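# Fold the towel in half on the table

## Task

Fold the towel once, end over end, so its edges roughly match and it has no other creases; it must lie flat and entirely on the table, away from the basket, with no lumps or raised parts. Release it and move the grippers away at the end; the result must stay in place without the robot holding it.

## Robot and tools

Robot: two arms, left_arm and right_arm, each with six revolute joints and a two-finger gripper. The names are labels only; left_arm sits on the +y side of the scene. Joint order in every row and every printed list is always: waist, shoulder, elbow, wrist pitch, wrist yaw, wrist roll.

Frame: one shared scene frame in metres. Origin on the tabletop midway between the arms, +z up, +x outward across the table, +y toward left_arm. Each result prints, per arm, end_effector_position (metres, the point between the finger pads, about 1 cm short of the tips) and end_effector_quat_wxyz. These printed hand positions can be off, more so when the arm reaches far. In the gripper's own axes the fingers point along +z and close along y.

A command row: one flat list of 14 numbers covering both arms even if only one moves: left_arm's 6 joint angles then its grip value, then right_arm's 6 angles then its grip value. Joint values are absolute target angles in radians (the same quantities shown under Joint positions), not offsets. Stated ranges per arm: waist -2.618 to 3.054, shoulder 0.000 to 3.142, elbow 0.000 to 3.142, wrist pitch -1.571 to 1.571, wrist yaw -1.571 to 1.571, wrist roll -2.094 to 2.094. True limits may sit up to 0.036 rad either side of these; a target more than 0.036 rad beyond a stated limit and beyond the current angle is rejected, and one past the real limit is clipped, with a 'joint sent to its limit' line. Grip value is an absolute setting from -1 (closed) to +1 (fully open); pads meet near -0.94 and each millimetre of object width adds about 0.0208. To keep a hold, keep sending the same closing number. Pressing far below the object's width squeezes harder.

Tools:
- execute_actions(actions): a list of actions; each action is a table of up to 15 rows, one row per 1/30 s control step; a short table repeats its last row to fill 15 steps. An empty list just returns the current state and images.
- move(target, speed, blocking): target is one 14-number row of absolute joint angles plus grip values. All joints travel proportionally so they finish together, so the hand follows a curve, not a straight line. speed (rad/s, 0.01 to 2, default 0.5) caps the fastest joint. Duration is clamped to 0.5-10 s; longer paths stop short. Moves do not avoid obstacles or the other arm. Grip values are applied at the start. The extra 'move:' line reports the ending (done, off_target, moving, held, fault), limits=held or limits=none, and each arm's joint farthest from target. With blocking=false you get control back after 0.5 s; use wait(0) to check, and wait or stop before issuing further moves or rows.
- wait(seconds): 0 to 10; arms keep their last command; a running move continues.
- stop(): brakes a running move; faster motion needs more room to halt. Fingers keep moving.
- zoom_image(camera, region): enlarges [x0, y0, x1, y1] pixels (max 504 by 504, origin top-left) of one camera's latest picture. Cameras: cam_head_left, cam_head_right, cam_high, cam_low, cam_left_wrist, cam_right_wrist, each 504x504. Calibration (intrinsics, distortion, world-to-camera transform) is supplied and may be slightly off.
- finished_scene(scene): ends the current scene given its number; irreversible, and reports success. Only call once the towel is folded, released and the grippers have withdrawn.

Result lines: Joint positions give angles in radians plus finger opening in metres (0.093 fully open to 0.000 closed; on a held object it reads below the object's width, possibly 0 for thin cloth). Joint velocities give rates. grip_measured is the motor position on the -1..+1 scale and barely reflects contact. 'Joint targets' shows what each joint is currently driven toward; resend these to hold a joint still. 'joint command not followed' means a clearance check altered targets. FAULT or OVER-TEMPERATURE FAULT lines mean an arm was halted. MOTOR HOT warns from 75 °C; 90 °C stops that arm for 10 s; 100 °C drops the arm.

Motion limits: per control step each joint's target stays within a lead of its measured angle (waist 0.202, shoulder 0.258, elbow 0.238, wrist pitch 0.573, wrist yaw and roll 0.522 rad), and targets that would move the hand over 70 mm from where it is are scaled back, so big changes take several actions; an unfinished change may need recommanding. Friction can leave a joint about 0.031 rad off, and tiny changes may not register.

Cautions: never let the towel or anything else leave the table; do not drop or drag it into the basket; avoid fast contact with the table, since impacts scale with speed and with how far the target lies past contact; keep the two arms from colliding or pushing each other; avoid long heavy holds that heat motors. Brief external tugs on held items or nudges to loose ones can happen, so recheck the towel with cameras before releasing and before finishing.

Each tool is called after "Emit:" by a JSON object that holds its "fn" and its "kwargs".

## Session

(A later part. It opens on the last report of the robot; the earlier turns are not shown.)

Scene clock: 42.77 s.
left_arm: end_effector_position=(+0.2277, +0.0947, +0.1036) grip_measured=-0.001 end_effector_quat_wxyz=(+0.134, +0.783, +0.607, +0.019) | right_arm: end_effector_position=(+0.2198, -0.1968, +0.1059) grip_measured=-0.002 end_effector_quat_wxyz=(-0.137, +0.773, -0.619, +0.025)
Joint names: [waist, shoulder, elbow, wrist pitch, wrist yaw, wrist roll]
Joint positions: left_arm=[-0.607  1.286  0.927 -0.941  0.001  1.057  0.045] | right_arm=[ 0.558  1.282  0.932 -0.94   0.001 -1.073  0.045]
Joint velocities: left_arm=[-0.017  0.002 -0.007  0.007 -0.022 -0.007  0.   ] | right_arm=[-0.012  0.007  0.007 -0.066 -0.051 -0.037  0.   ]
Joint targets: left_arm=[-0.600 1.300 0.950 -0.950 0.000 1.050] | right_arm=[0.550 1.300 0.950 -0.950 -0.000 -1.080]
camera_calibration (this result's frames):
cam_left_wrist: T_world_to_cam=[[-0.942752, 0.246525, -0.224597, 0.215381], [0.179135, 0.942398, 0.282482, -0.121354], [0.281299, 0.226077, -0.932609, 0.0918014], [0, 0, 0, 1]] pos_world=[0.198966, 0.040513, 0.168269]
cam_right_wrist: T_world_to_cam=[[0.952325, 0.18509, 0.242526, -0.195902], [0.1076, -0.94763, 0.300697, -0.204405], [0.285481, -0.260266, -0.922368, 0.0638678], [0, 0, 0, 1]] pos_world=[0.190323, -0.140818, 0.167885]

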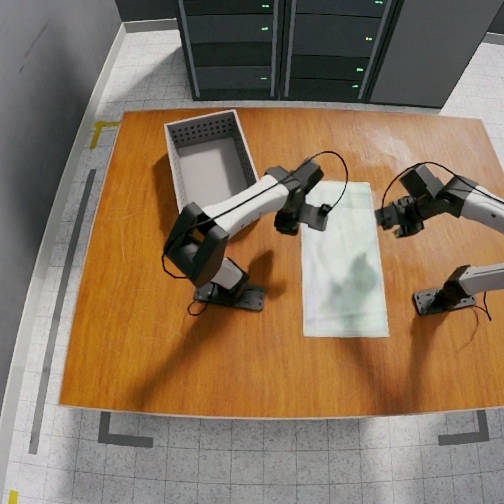

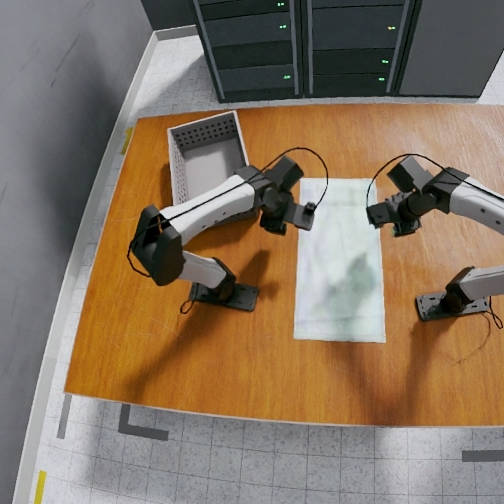

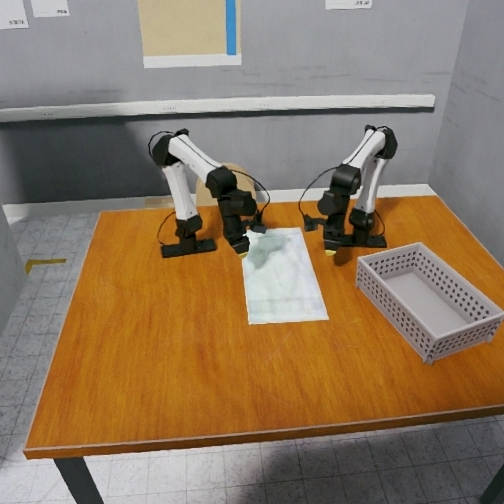

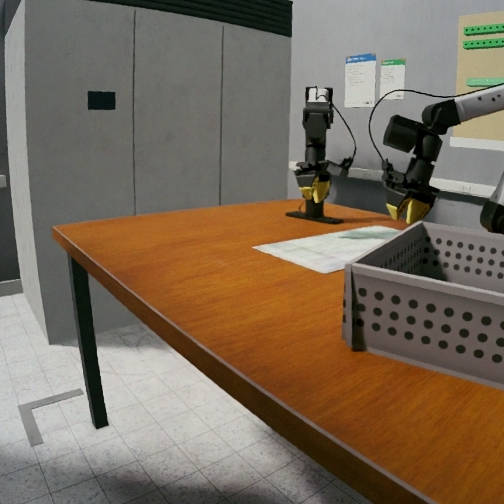

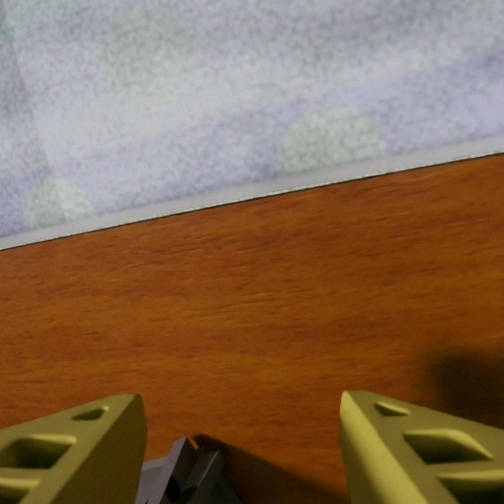

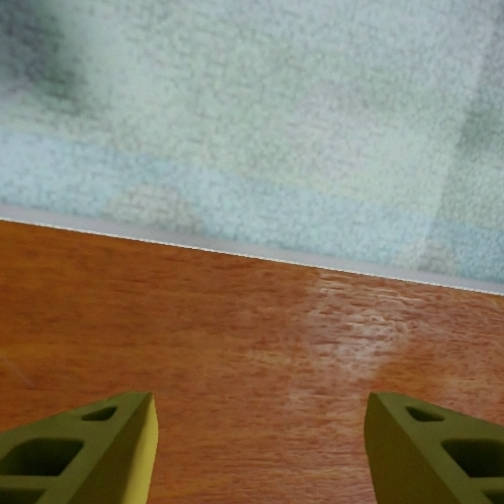

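Emit:
{"fn": "move", "kwargs": {"target": [-0.36,2.39,2.105,-1.285,0,1.045,0,0.308,2.425,2.165,-1.31,0,-1.10,0], "speed": 0.6}}

Scene clock: 48.47 s.
left_arm: end_effector_position=(+0.4398, +0.0451, +0.0338) grip_measured=-0.001 end_effector_quat_wxyz=(-0.006, +0.709, +0.705, -0.000) | right_arm: end_effector_position=(+0.4395, -0.1562, +0.0388) grip_measured=-0.002 end_effector_quat_wxyz=(-0.002, -0.706, +0.708, -0.002)
Joint names: [waist, shoulder, elbow, wrist pitch, wrist yaw, wrist roll]
Joint positions: left_arm=[-0.365  2.391  2.083 -1.273 -0.002  1.052  0.045] | right_arm=[ 0.314  2.414  2.142 -1.301  0.005 -1.093  0.045]
Joint velocities: left_arm=[-0.007 -0.022  0.012 -0.022  0.022  0.022 -0.   ] | right_arm=[ 0.017 -0.012 -0.017  0.037 -0.051  0.051 -0.001]
Joint targets: left_arm=[-0.360 2.390 2.105 -1.285 -0.000 1.045] | right_arm=[0.308 2.425 2.165 -1.310 -0.000 -1.100]
move: off_target (left_arm, right_arm); limits=none; left_arm: farthest joint: the elbow, 0.022 radians from its target (1.178 radians at the start); right_arm: farthest joint: the elbow, 0.023 radians from its target (1.233 radians at the start)
camera_calibration (this result's frames):
cam_left_wrist: T_world_to_cam=[[-0.999529, 0.023056, 0.0202715, 0.438639], [0.0294433, 0.906926, 0.42026, -0.0300725], [-0.00869518, 0.420659, -0.907177, 0.0961731], [0, 0, 0, 1]] pos_world=[0.440154, -0.0232958, 0.0909925]
cam_right_wrist: T_world_to_cam=[[0.999886, -0.0150637, 0.00106361, -0.439117], [-0.0139759, -0.896404, 0.443017, -0.1135], [-0.00572005, -0.442982, -0.896512, 0.0481854], [0, 0, 0, 1]] pos_world=[0.437757, -0.087011, 0.0939481]

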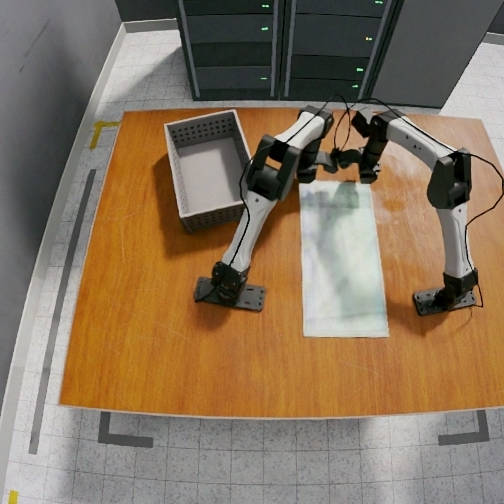

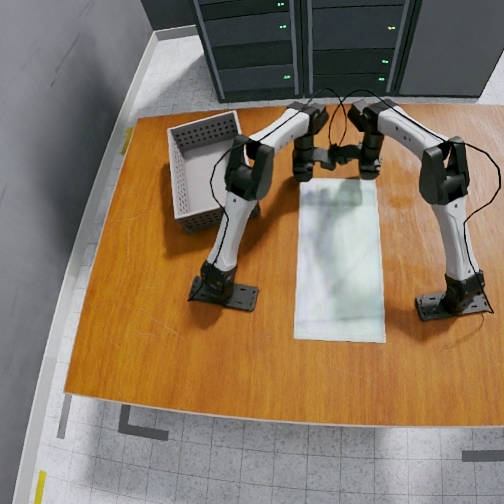

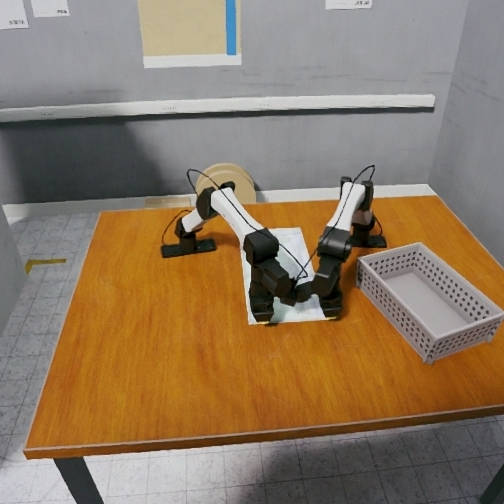

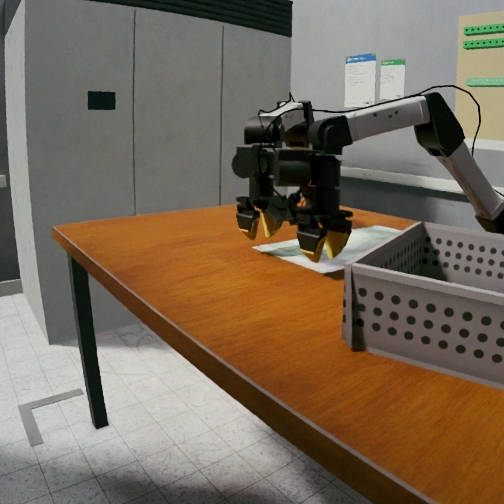

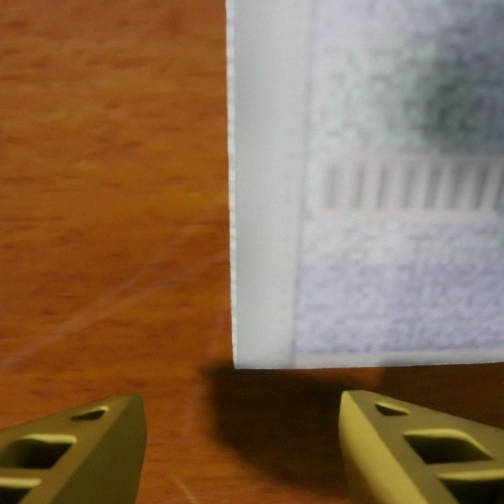

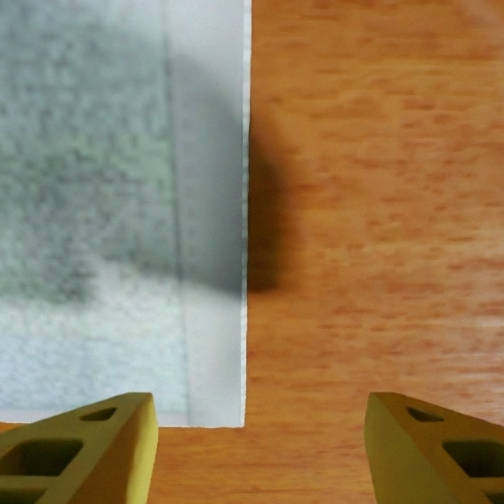

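Emit:
{"fn": "move", "kwargs": {"target": [-0.40,2.415,2.138,-1.288,0,1.012,0,0.289,2.318,1.965,-1.214,0,-1.122,0], "speed": 0.3}}

Scene clock: 53.70 s.
left_arm: end_effector_position=(+0.4380, +0.0300, +0.0352) grip_measured=-0.001 end_effector_quat_wxyz=(+0.001, +0.708, +0.706, +0.001) | right_arm: end_effector_position=(+0.4303, -0.1699, +0.0373) grip_measured=-0.002 end_effector_quat_wxyz=(+0.003, -0.707, +0.707, -0.003)
Joint names: [waist, shoulder, elbow, wrist pitch, wrist yaw, wrist roll]
Joint positions: left_arm=[-0.394  2.407  2.115 -1.277 -0.002  1.02   0.045] | right_arm=[ 0.296  2.329  1.988 -1.222  0.005 -1.115  0.045]
Joint velocities: left_arm=[ 0.002 -0.002 -0.002  0.037 -0.066 -0.007 -0.   ] | right_arm=[-0.012 -0.007  0.002  0.051 -0.022  0.007 -0.001]
Joint targets: left_arm=[-0.400 2.415 2.138 -1.288 -0.000 1.012] | right_arm=[0.289 2.318 1.965 -1.214 -0.000 -1.122]
move: off_target (left_arm, right_arm); limits=none; left_arm: farthest joint: the elbow, 0.023 radians from its target (0.055 radians at the start); right_arm: farthest joint: the elbow, 0.023 radians from its target (0.177 radians at the start)
camera_calibration (this result's frames):
cam_left_wrist: T_world_to_cam=[[-0.999761, 0.0201024, 0.00853657, 0.437803], [0.0218326, 0.909827, 0.414414, -0.0134589], [0.000563904, 0.414501, -0.910048, 0.0999451], [0, 0, 0, 1]] pos_world=[0.437936, -0.037983, 0.0927951]
cam_right_wrist: T_world_to_cam=[[0.999896, -0.01089, 0.00946679, -0.429736], [-0.0139413, -0.898306, 0.43915, -0.125423], [0.00372174, -0.439236, -0.898364, 0.0373773], [0, 0, 0, 1]] pos_world=[0.427804, -0.10093, 0.0927259]

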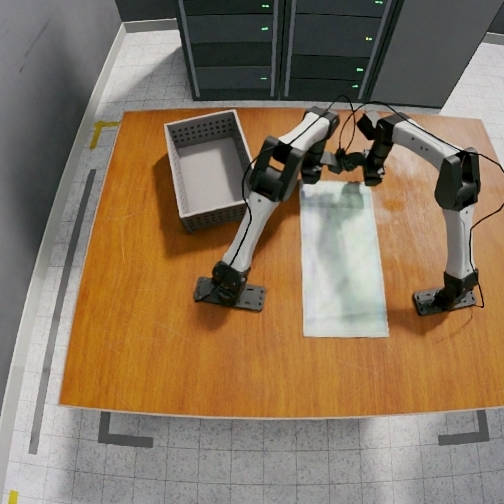

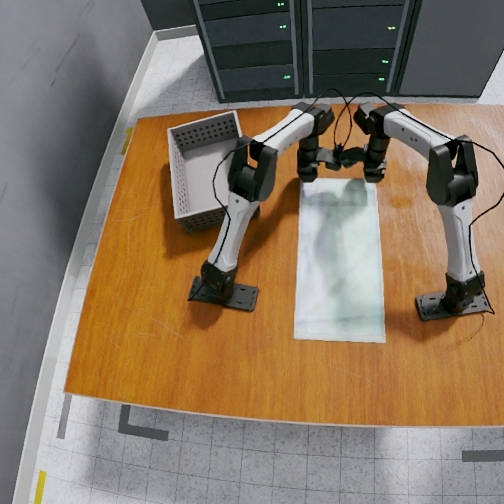

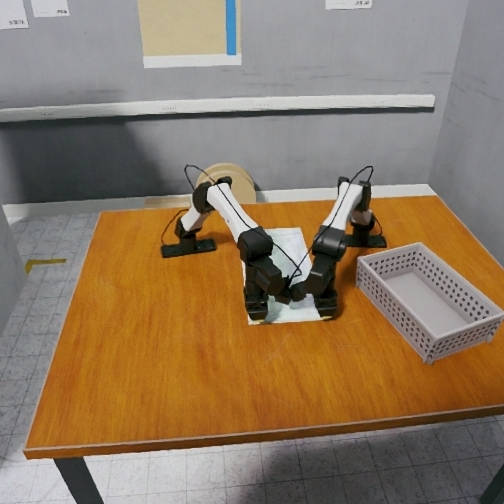

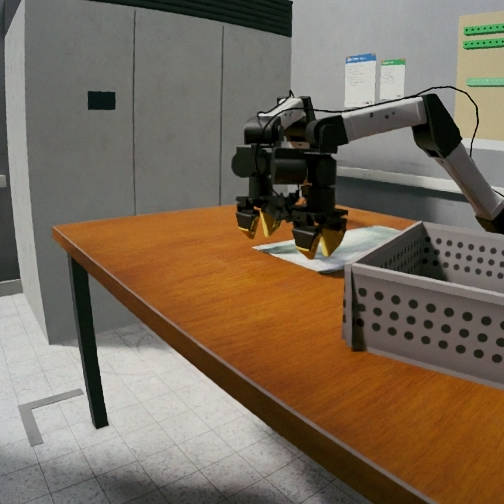

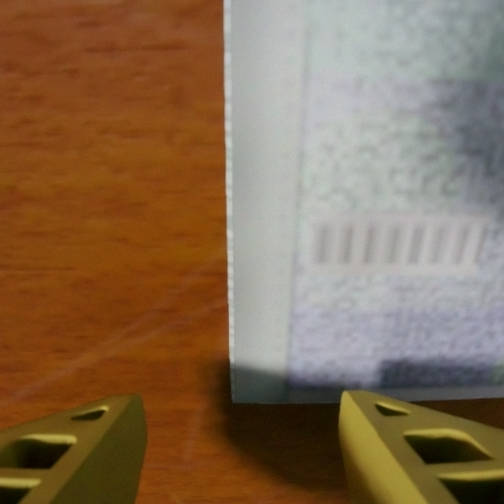

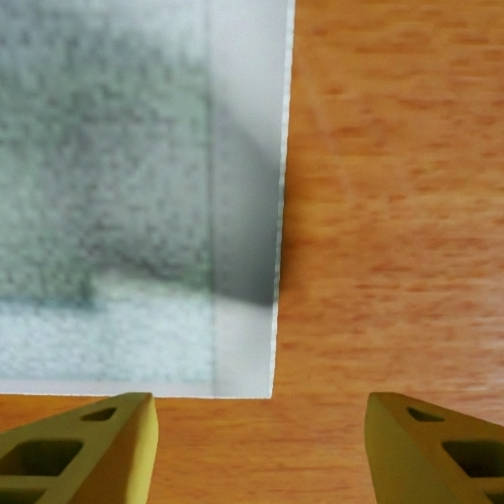

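Emit:
{"fn": "execute_actions", "kwargs": {"actions": [[[-0.40,2.425,2.09,-1.24,0,1.012,0,0.289,2.345,1.94,-1.18,0,-1.122,0]],[[-0.40,2.445,2.01,-1.178,0,1.012,0,0.289,2.373,1.883,-1.122,0,-1.122,0]],[[-0.40,2.445,2.01,-1.178,0,1.012,0,0.289,2.373,1.883,-1.122,0,-1.122,0]]]}}

Scene clock: 57.23 s.
left_arm: end_effector_position=(+0.4351, +0.0317, +0.0076) grip_measured=-0.001 end_effector_quat_wxyz=(-0.008, +0.708, +0.706, -0.001) | right_arm: end_effector_position=(+0.4273, -0.1714, +0.0098) grip_measured=-0.002 end_effector_quat_wxyz=(-0.003, -0.707, +0.707, -0.001)
Joint names: [waist, shoulder, elbow, wrist pitch, wrist yaw, wrist roll]
Joint positions: left_arm=[-0.394  2.425  2.037 -1.199 -0.002  1.019  0.045] | right_arm=[ 0.296  2.348  1.909 -1.138  0.003 -1.115  0.045]
Joint velocities: left_arm=[-0.007  0.012 -0.012 -0.022  0.007 -0.007  0.001] | right_arm=[-0.012  0.017  0.002  0.022  0.066 -0.051  0.001]
Joint targets: left_arm=[-0.400 2.445 2.010 -1.178 0.000 1.012] | right_arm=[0.289 2.373 1.883 -1.122 -0.000 -1.122]
camera_calibration (this result's frames):
cam_left_wrist: T_world_to_cam=[[-0.99954, 0.0191977, 0.023498, 0.434889], [0.0273248, 0.906202, 0.42196, -0.00589702], [-0.0131933, 0.422408, -0.90631, 0.0798711], [0, 0, 0, 1]] pos_world=[0.435903, -0.0367432, 0.0646573]
cam_right_wrist: T_world_to_cam=[[0.999933, -0.0112553, -0.00280149, -0.426522], [-0.00884805, -0.896385, 0.443189, -0.116645], [-0.00749942, -0.443134, -0.896424, 0.016099], [0, 0, 0, 1]] pos_world=[0.425582, -0.102225, 0.0649322]

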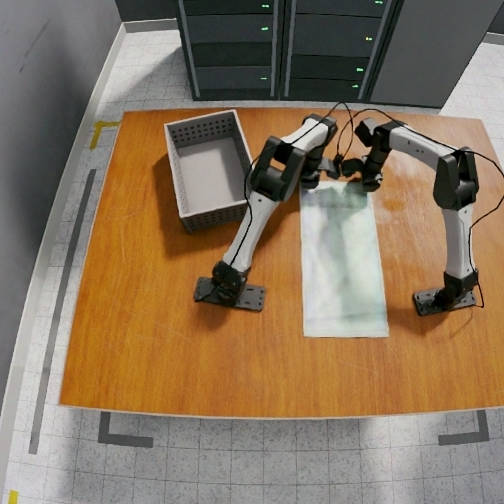

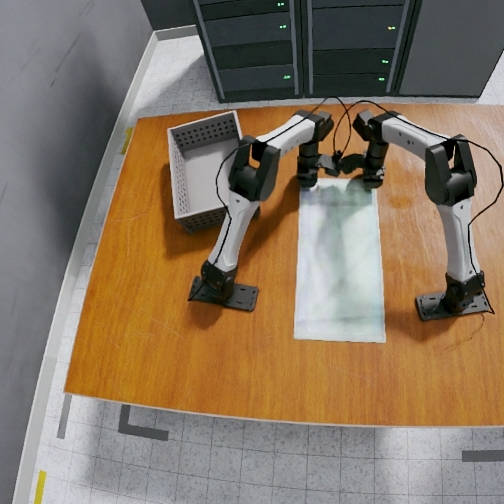

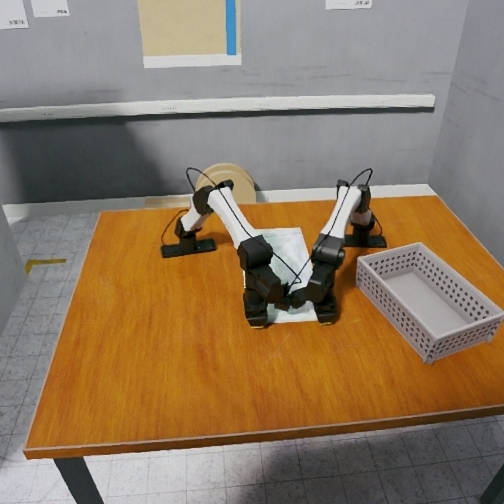

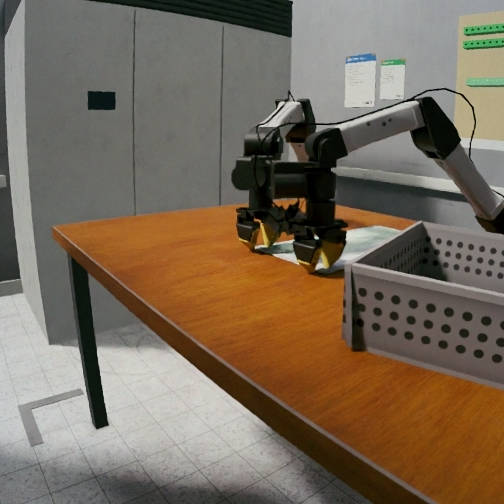

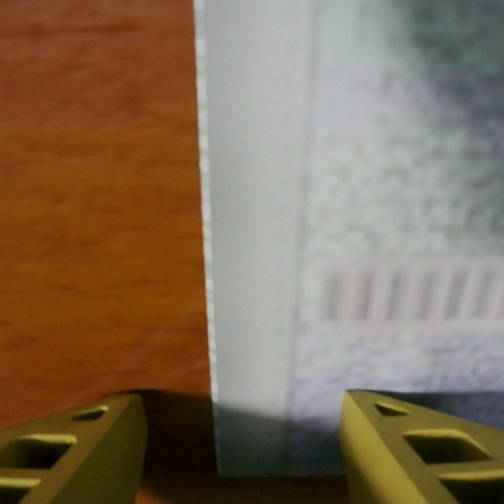

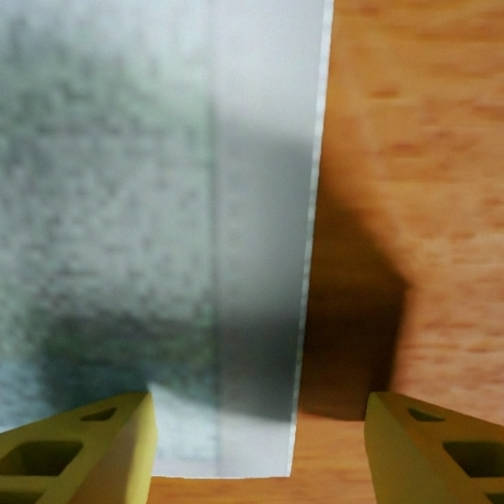

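Good. Close.

Emit:
{"fn": "execute_actions", "kwargs": {"actions": [[[-0.40,2.445,2.01,-1.178,0,1.012,-0.4,0.289,2.378,1.883,-1.122,0,-1.122,-0.4]],[[-0.40,2.445,2.01,-1.178,0,1.012,-0.75,0.289,2.378,1.883,-1.122,0,-1.122,-0.75]],[[-0.40,2.445,2.01,-1.178,0,1.012,-1,0.289,2.378,1.883,-1.122,0,-1.122,-1]],[[-0.40,2.40,2.05,-1.22,0,1.012,-1,0.289,2.33,1.92,-1.16,0,-1.122,-1]],[[-0.40,2.37,2.05,-1.22,0,1.012,-1,0.289,2.30,1.92,-1.16,0,-1.122,-1]]]}}

Scene clock: 62.87 s.
left_arm: end_effector_position=(+0.4349, +0.0300, +0.0243) grip_measured=-0.985 end_effector_quat_wxyz=(+0.005, +0.708, +0.706, -0.000) | right_arm: end_effector_position=(+0.4280, -0.1705, +0.0287) grip_measured=-0.997 end_effector_quat_wxyz=(+0.012, -0.707, +0.707, -0.004)
Joint names: [waist, shoulder, elbow, wrist pitch, wrist yaw, wrist roll]
Joint positions: left_arm=[-0.396  2.387  2.037 -1.21   0.003  1.019  0.   ] | right_arm=[ 0.296  2.304  1.909 -1.151 -0.    -1.116  0.   ]
Joint velocities: left_arm=[ 0.007 -0.002  0.002  0.007 -0.037 -0.081  0.   ] | right_arm=[ 0.007  0.002 -0.022 -0.007  0.007  0.007  0.   ]
Joint targets: left_arm=[-0.400 2.370 2.050 -1.220 0.000 1.012] | right_arm=[0.289 2.300 1.920 -1.160 0.000 -1.122]
camera_calibration (this result's frames):
cam_left_wrist: T_world_to_cam=[[-0.999772, 0.0209554, 0.00403629, 0.4349], [0.0207873, 0.913488, 0.406333, -0.00835443], [0.00482777, 0.406325, -0.913716, 0.0885175], [0, 0, 0, 1]] pos_world=[0.434548, -0.0374487, 0.0825191]
cam_right_wrist: T_world_to_cam=[[0.999669, -0.0110098, 0.0232448, -0.427687], [-0.0198997, -0.903655, 0.427798, -0.120228], [0.0162953, -0.428119, -0.903575, 0.0260534], [0, 0, 0, 1]] pos_world=[0.424728, -0.102199, 0.0849159]

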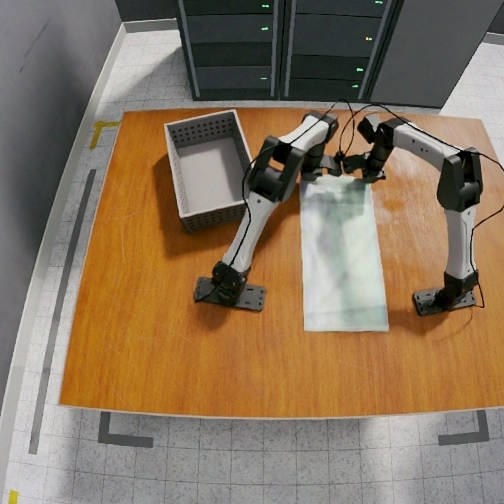

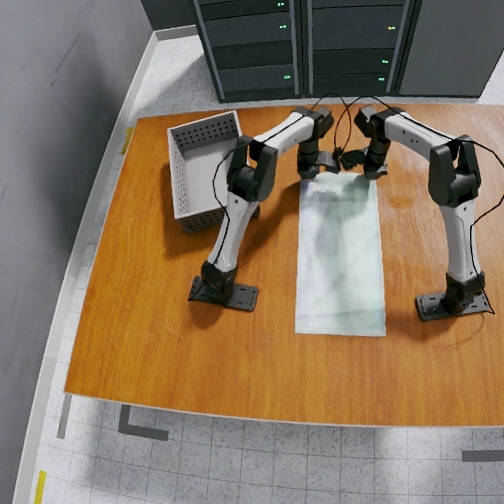

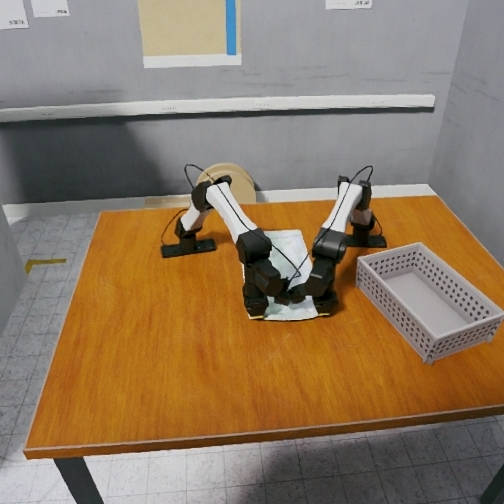

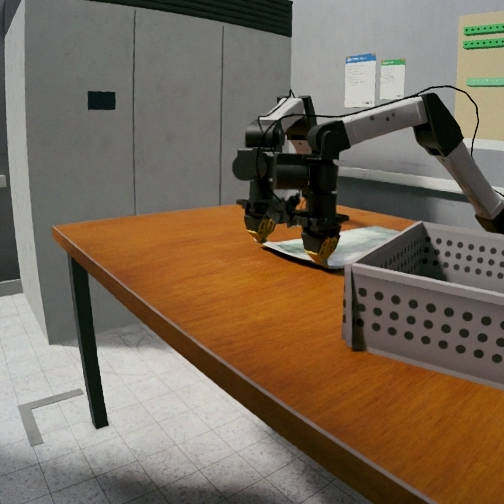

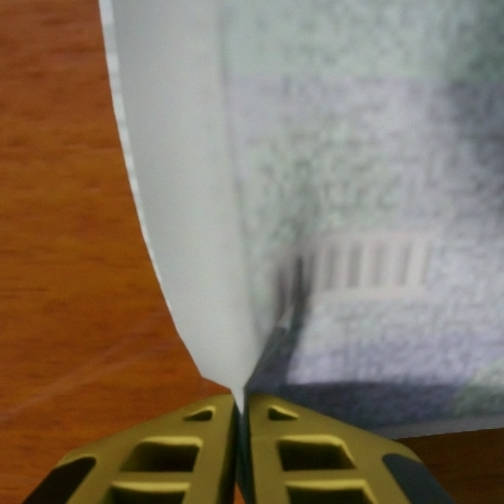

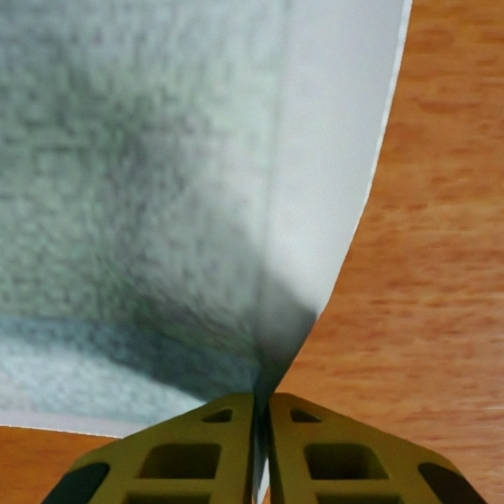

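Emit:
{"fn": "move", "kwargs": {"target": [-0.47,1.845,1.49,-0.893,0,0.943,-1,0.364,1.79,1.423,-0.88,0,-1.046,-1], "speed": 0.5}}

Emit:
{"fn": "move", "kwargs": {"target": [-0.705,1.463,1.19,-0.988,0,0.71,-1,0.571,1.394,1.13,-0.998,0,-0.838,-1], "speed": 0.5}}

Emit:
{"fn": "move", "kwargs": {"target": [-1.099,1.20,0.908,-0.96,0,0.315,-1,0.968,1.07,0.834,-1.022,0,-0.442,-1], "speed": 0.5}}

Emit:
{"fn": "move", "kwargs": {"target": [-1.506,1.178,0.691,-0.765,0,-0.092,-1,1.438,0.986,0.595,-0.857,0,0.028,-1], "speed": 0.5}}

Scene clock: 73.57 s.
left_arm: end_effector_position=(+0.3795, +0.0305, +0.1068) grip_measured=-0.985 end_effector_quat_wxyz=(+0.152, +0.700, +0.697, +0.023) | right_arm: end_effector_position=(+0.3771, -0.1670, +0.1134) grip_measured=-0.997 end_effector_quat_wxyz=(+0.159, -0.698, +0.697, -0.043)
Joint names: [waist, shoulder, elbow, wrist pitch, wrist yaw, wrist roll]
Joint positions: left_arm=[-0.465  1.859  1.505 -0.907  0.003  0.95   0.   ] | right_arm=[ 0.357  1.797  1.445 -0.888 -0.002 -1.054  0.   ]
Joint velocities: left_arm=[ 0.007 -0.022  0.002 -0.022 -0.051 -0.037  0.   ] | right_arm=[-0.012  0.007  0.007  0.022  0.007 -0.022  0.   ]
Joint targets: left_arm=[-0.470 1.845 1.490 -0.893 -0.000 0.943] | right_arm=[0.364 1.790 1.423 -0.880 -0.000 -1.046]
move: off_target (right_arm); limits=none; left_arm: farthest joint: the elbow, 0.015 radians from its target (0.547 radians at the start); right_arm: farthest joint: the elbow, 0.022 radians from its target (0.486 radians at the start)
camera_calibration (this result's frames):
cam_left_wrist: T_world_to_cam=[[-0.971342, 0.000871007, -0.237683, 0.394842], [-0.0569022, 0.970062, 0.236098, 0.00474724], [0.230773, 0.242856, -0.942213, 0.0862541], [0, 0, 0, 1]] pos_world=[0.363892, -0.0258964, 0.173996]
cam_right_wrist: T_world_to_cam=[[0.959281, -0.0344059, 0.28035, -0.39659], [-0.112044, -0.957474, 0.265877, -0.110242], [0.25928, -0.286462, -0.922341, 0.0390737], [0, 0, 0, 1]] pos_world=[0.357959, -0.108006, 0.176534]

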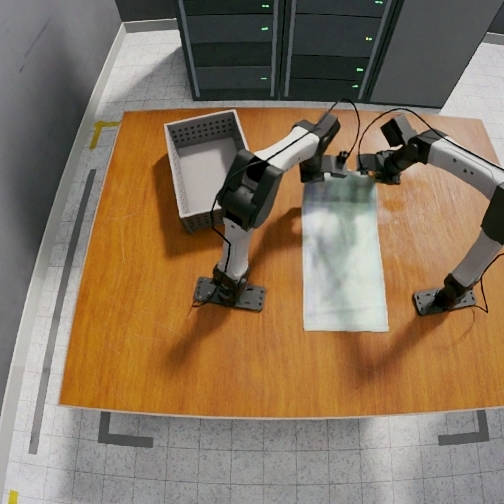

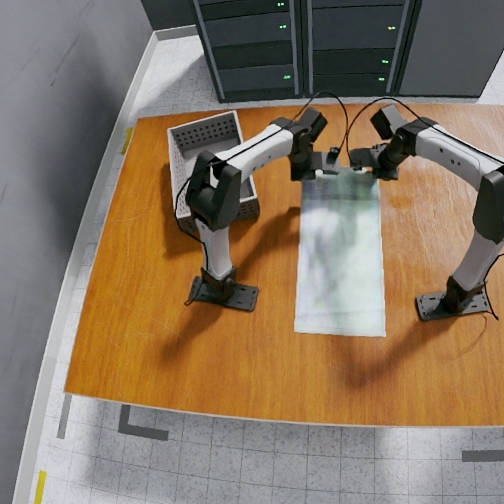

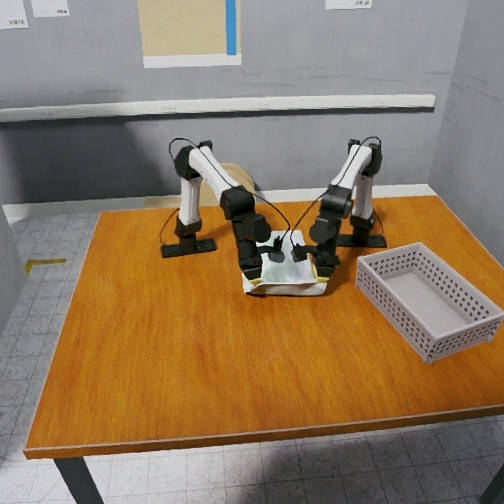

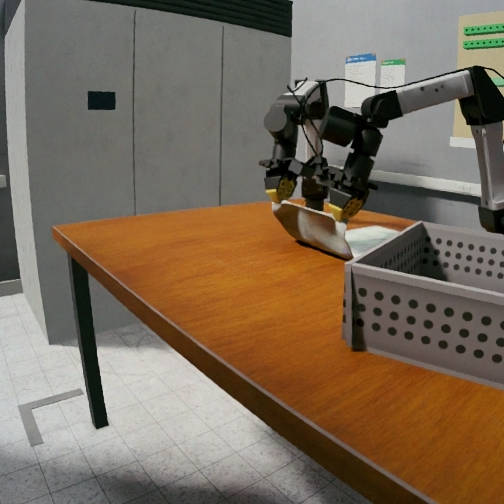

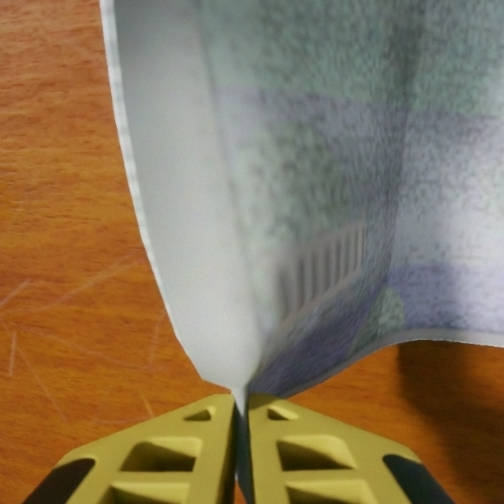

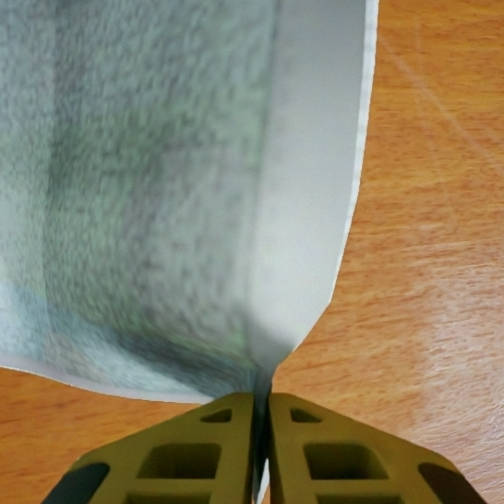

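Scene clock: 75.10 s.
left_arm: end_effector_position=(+0.2506, +0.0303, +0.1387) grip_measured=-0.985 end_effector_quat_wxyz=(+0.159, +0.701, +0.695, -0.013) | right_arm: end_effector_position=(+0.2519, -0.1658, +0.1420) grip_measured=-0.997 end_effector_quat_wxyz=(+0.165, -0.697, +0.698, -0.009)
Joint names: [waist, shoulder, elbow, wrist pitch, wrist yaw, wrist roll]
Joint positions: left_arm=[-0.7    1.477  1.207 -0.979  0.003  0.718  0.   ] | right_arm=[ 0.564  1.403  1.153 -0.988 -0.001 -0.846  0.   ]
Joint velocities: left_arm=[-0.017 -0.002 -0.007 -0.037 -0.007  0.081  0.   ] | right_arm=[-0.022  0.002 -0.007  0.007 -0.066 -0.037  0.   ]
Joint targets: left_arm=[-0.705 1.463 1.190 -0.988 0.000 0.710] | right_arm=[0.571 1.394 1.130 -0.998 0.000 -0.838]
move: off_target (right_arm); limits=none; left_arm: farthest joint: the elbow, 0.017 radians from its target (0.315 radians at the start); right_arm: farthest joint: the elbow, 0.023 radians from its target (0.315 radians at the start)
camera_calibration (this result's frames):
cam_left_wrist: T_world_to_cam=[[-0.980083, 0.00167044, -0.198582, 0.273902], [-0.0345278, 0.983301, 0.17868, -0.00798183], [0.195564, 0.181978, -0.963659, 0.159734], [0, 0, 0, 1]] pos_world=[0.236932, -0.0216771, 0.209747]
cam_right_wrist: T_world_to_cam=[[0.96975, -0.0390996, 0.24095, -0.282328], [-0.093067, -0.971753, 0.216877, -0.130909], [0.225664, -0.232741, -0.945995, 0.119006], [0, 0, 0, 1]] pos_world=[0.234748, -0.110552, 0.208997]

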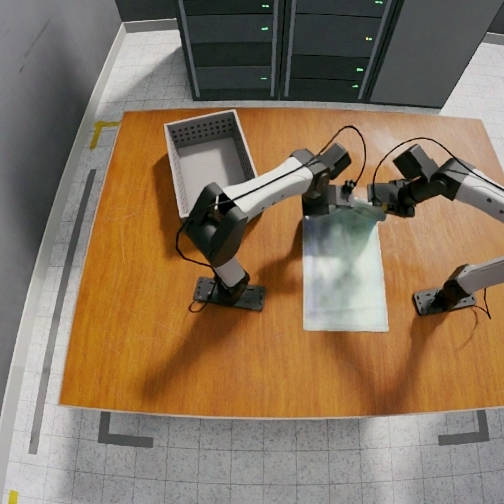

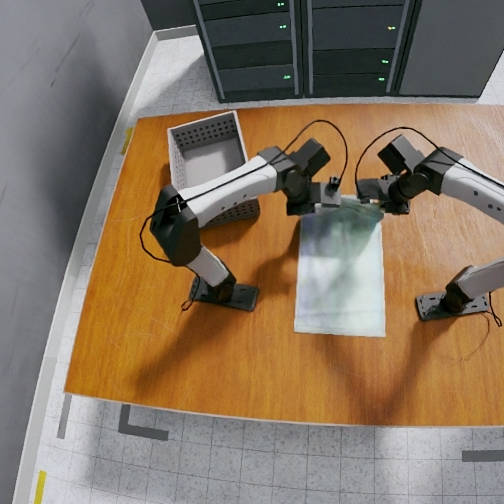

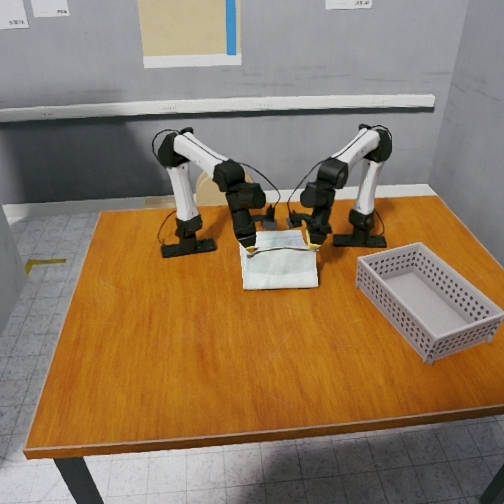

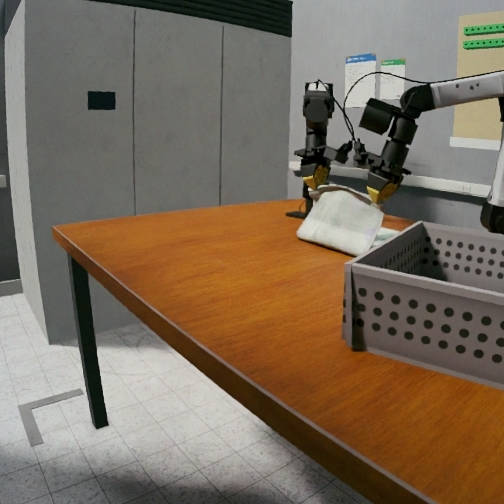

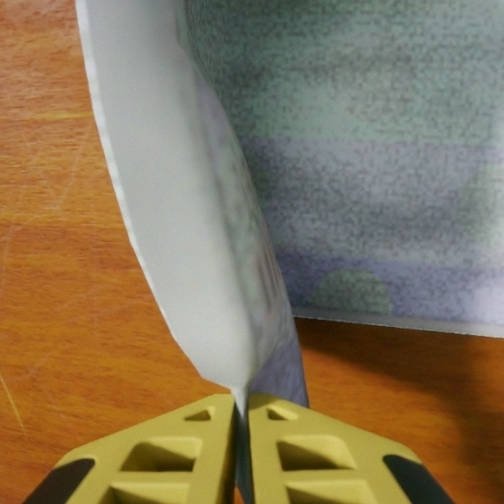

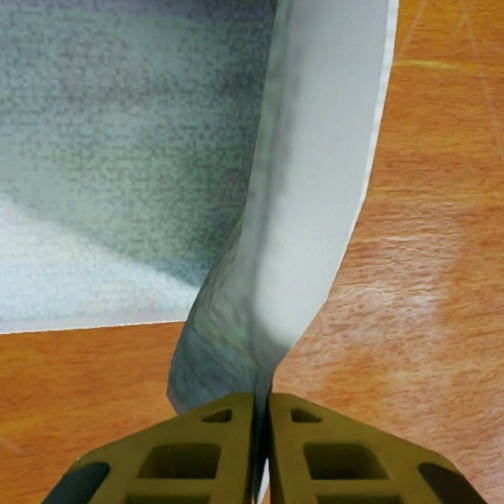

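Scene clock: 76.70 s.
left_arm: end_effector_position=(+0.1188, +0.0345, +0.1168) grip_measured=-0.985 end_effector_quat_wxyz=(+0.137, +0.700, +0.697, -0.070) | right_arm: end_effector_position=(+0.1211, -0.1649, +0.1204) grip_measured=-0.997 end_effector_quat_wxyz=(+0.155, -0.697, +0.698, +0.054)
Joint names: [waist, shoulder, elbow, wrist pitch, wrist yaw, wrist roll]
Joint positions: left_arm=[-1.093  1.217  0.923 -0.967  0.002  0.323  0.   ] | right_arm=[ 0.96   1.085  0.856 -1.013 -0.    -0.45   0.   ]
Joint velocities: left_arm=[-0.002  0.007 -0.012  0.007 -0.007  0.022  0.   ] | right_arm=[-0.007  0.017  0.002 -0.022 -0.007 -0.051  0.   ]
Joint targets: left_arm=[-1.099 1.200 0.908 -0.960 0.000 0.315] | right_arm=[0.968 1.070 0.834 -1.022 0.000 -0.442]
move: off_target (right_arm); limits=none; left_arm: farthest joint: the shoulder, 0.017 radians from its target (0.277 radians at the start); right_arm: farthest joint: the elbow, 0.022 radians from its target (0.319 radians at the start)
camera_calibration (this result's frames):
cam_left_wrist: T_world_to_cam=[[-0.996003, 0.010528, -0.0886952, 0.129158], [-0.00127309, 0.991255, 0.131957, -0.0114871], [0.0893088, 0.131543, -0.987279, 0.180731], [0, 0, 0, 1]] pos_world=[0.112487, -0.013747, 0.191403]
cam_right_wrist: T_world_to_cam=[[0.989945, -0.0333842, 0.137455, -0.139238], [-0.0543463, -0.986931, 0.151701, -0.136863], [0.130594, -0.157646, -0.978822, 0.156183], [0, 0, 0, 1]] pos_world=[0.110004, -0.115102, 0.192776]

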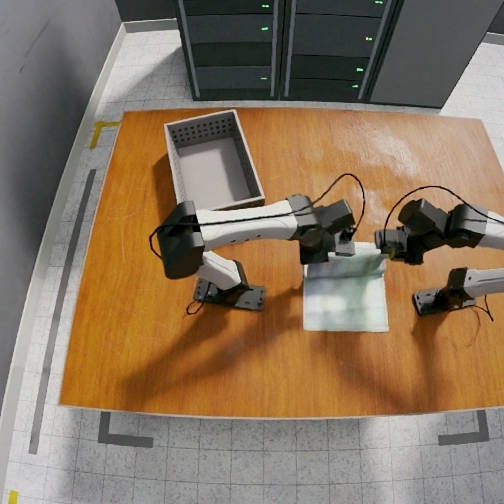

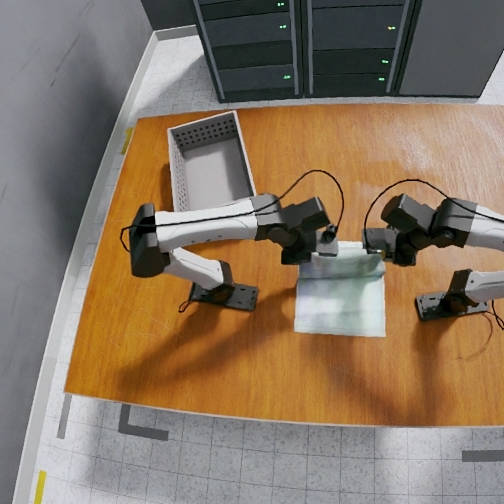

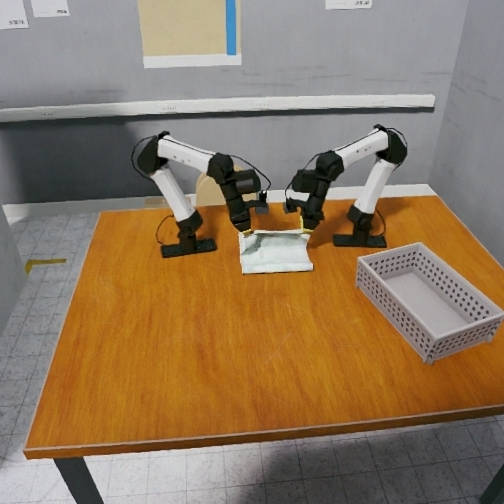

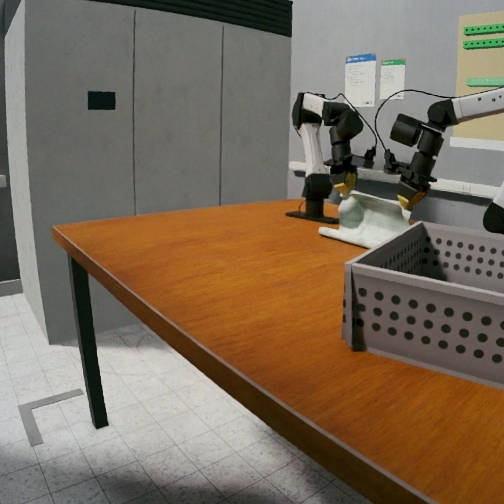

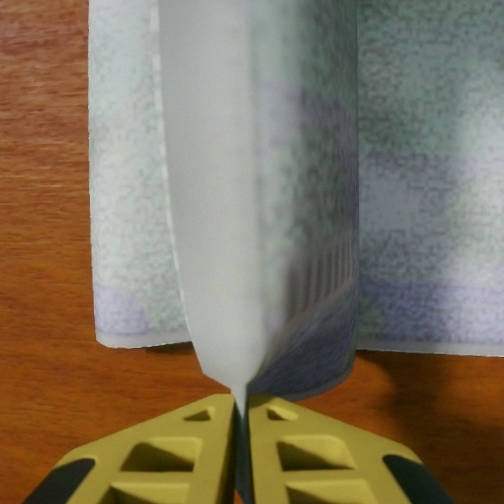

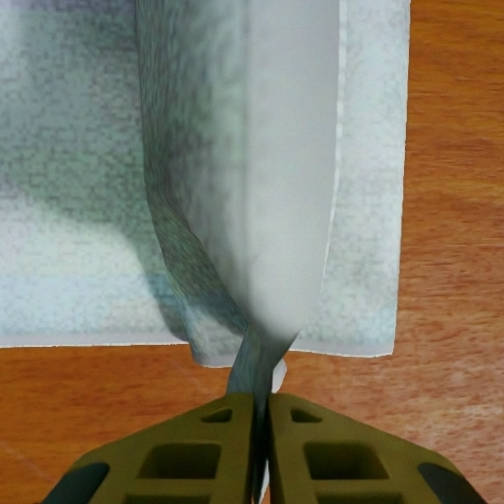

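Scene clock: 78.43 s.
left_arm: end_effector_position=(+0.0181, +0.0353, +0.0660) grip_measured=-0.985 end_effector_quat_wxyz=(+0.098, +0.700, +0.697, -0.118) | right_arm: end_effector_position=(+0.0184, -0.1638, +0.0703) grip_measured=-0.997 end_effector_quat_wxyz=(+0.114, -0.697, +0.698, +0.118)
Joint names: [waist, shoulder, elbow, wrist pitch, wrist yaw, wrist roll]
Joint positions: left_arm=[-1.499  1.197  0.707 -0.772  0.002 -0.084  0.   ] | right_arm=[ 1.429  1.002  0.618 -0.858  0.001  0.021  0.   ]
Joint velocities: left_arm=[-0.002 -0.002 -0.017  0.037 -0.007 -0.007  0.   ] | right_arm=[ 0.017 -0.012 -0.002  0.022  0.037  0.022  0.   ]
Joint targets: left_arm=[-1.506 1.178 0.691 -0.765 -0.000 -0.092] | right_arm=[1.438 0.986 0.595 -0.857 -0.000 0.028]
move: off_target (right_arm); limits=none; left_arm: farthest joint: the shoulder, 0.019 radians from its target (0.039 radians at the start); right_arm: farthest joint: the elbow, 0.023 radians from its target (0.261 radians at the start)
camera_calibration (this result's frames):
cam_left_wrist: T_world_to_cam=[[-0.999064, 0.0283586, 0.0326776, 0.0157698], [0.0320317, 0.992497, 0.117999, -0.00544355], [-0.0290861, 0.118935, -0.992476, 0.142471], [0, 0, 0, 1]] pos_world=[0.0200733, -0.0119893, 0.141526]
cam_right_wrist: T_world_to_cam=[[0.999877, -0.012554, -0.00938177, -0.0171004], [-0.0112803, -0.992057, 0.125284, -0.133539], [-0.0108801, -0.125163, -0.992077, 0.12955], [0, 0, 0, 1]] pos_world=[0.0170015, -0.116478, 0.145093]

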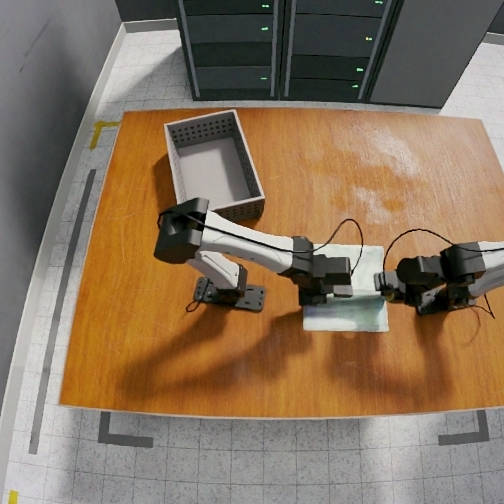

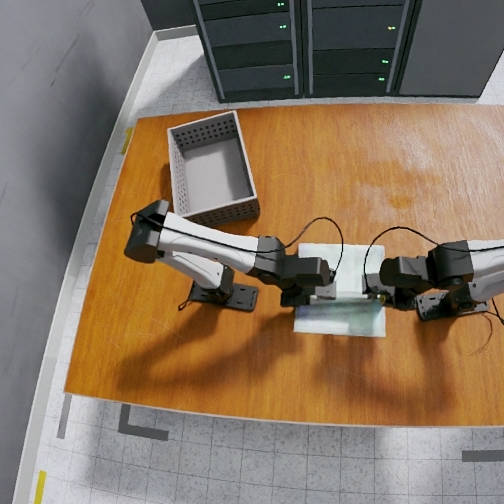

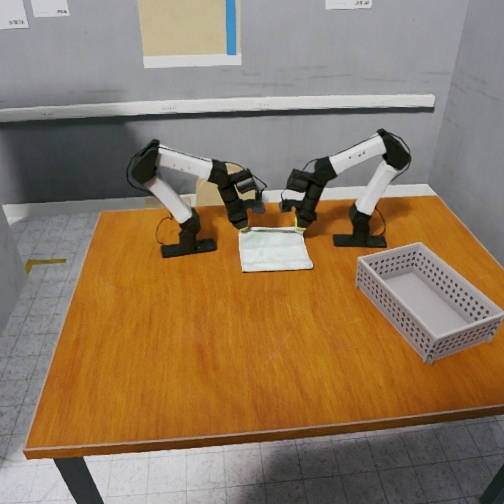

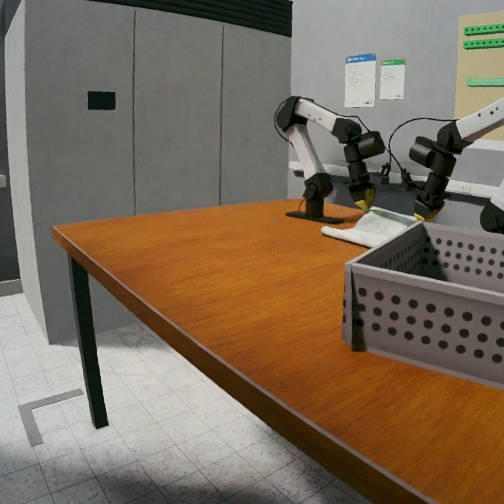

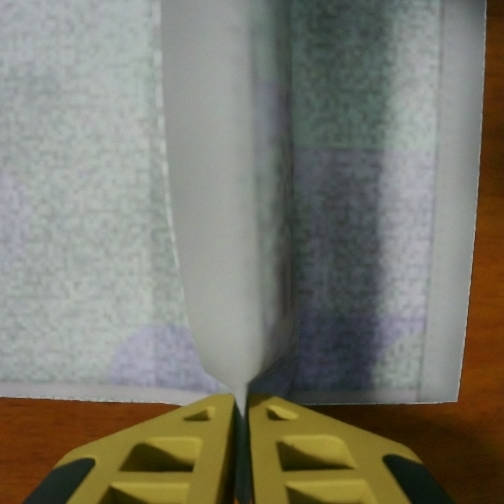

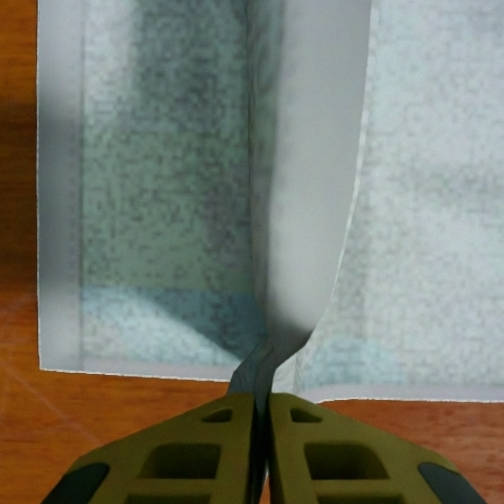

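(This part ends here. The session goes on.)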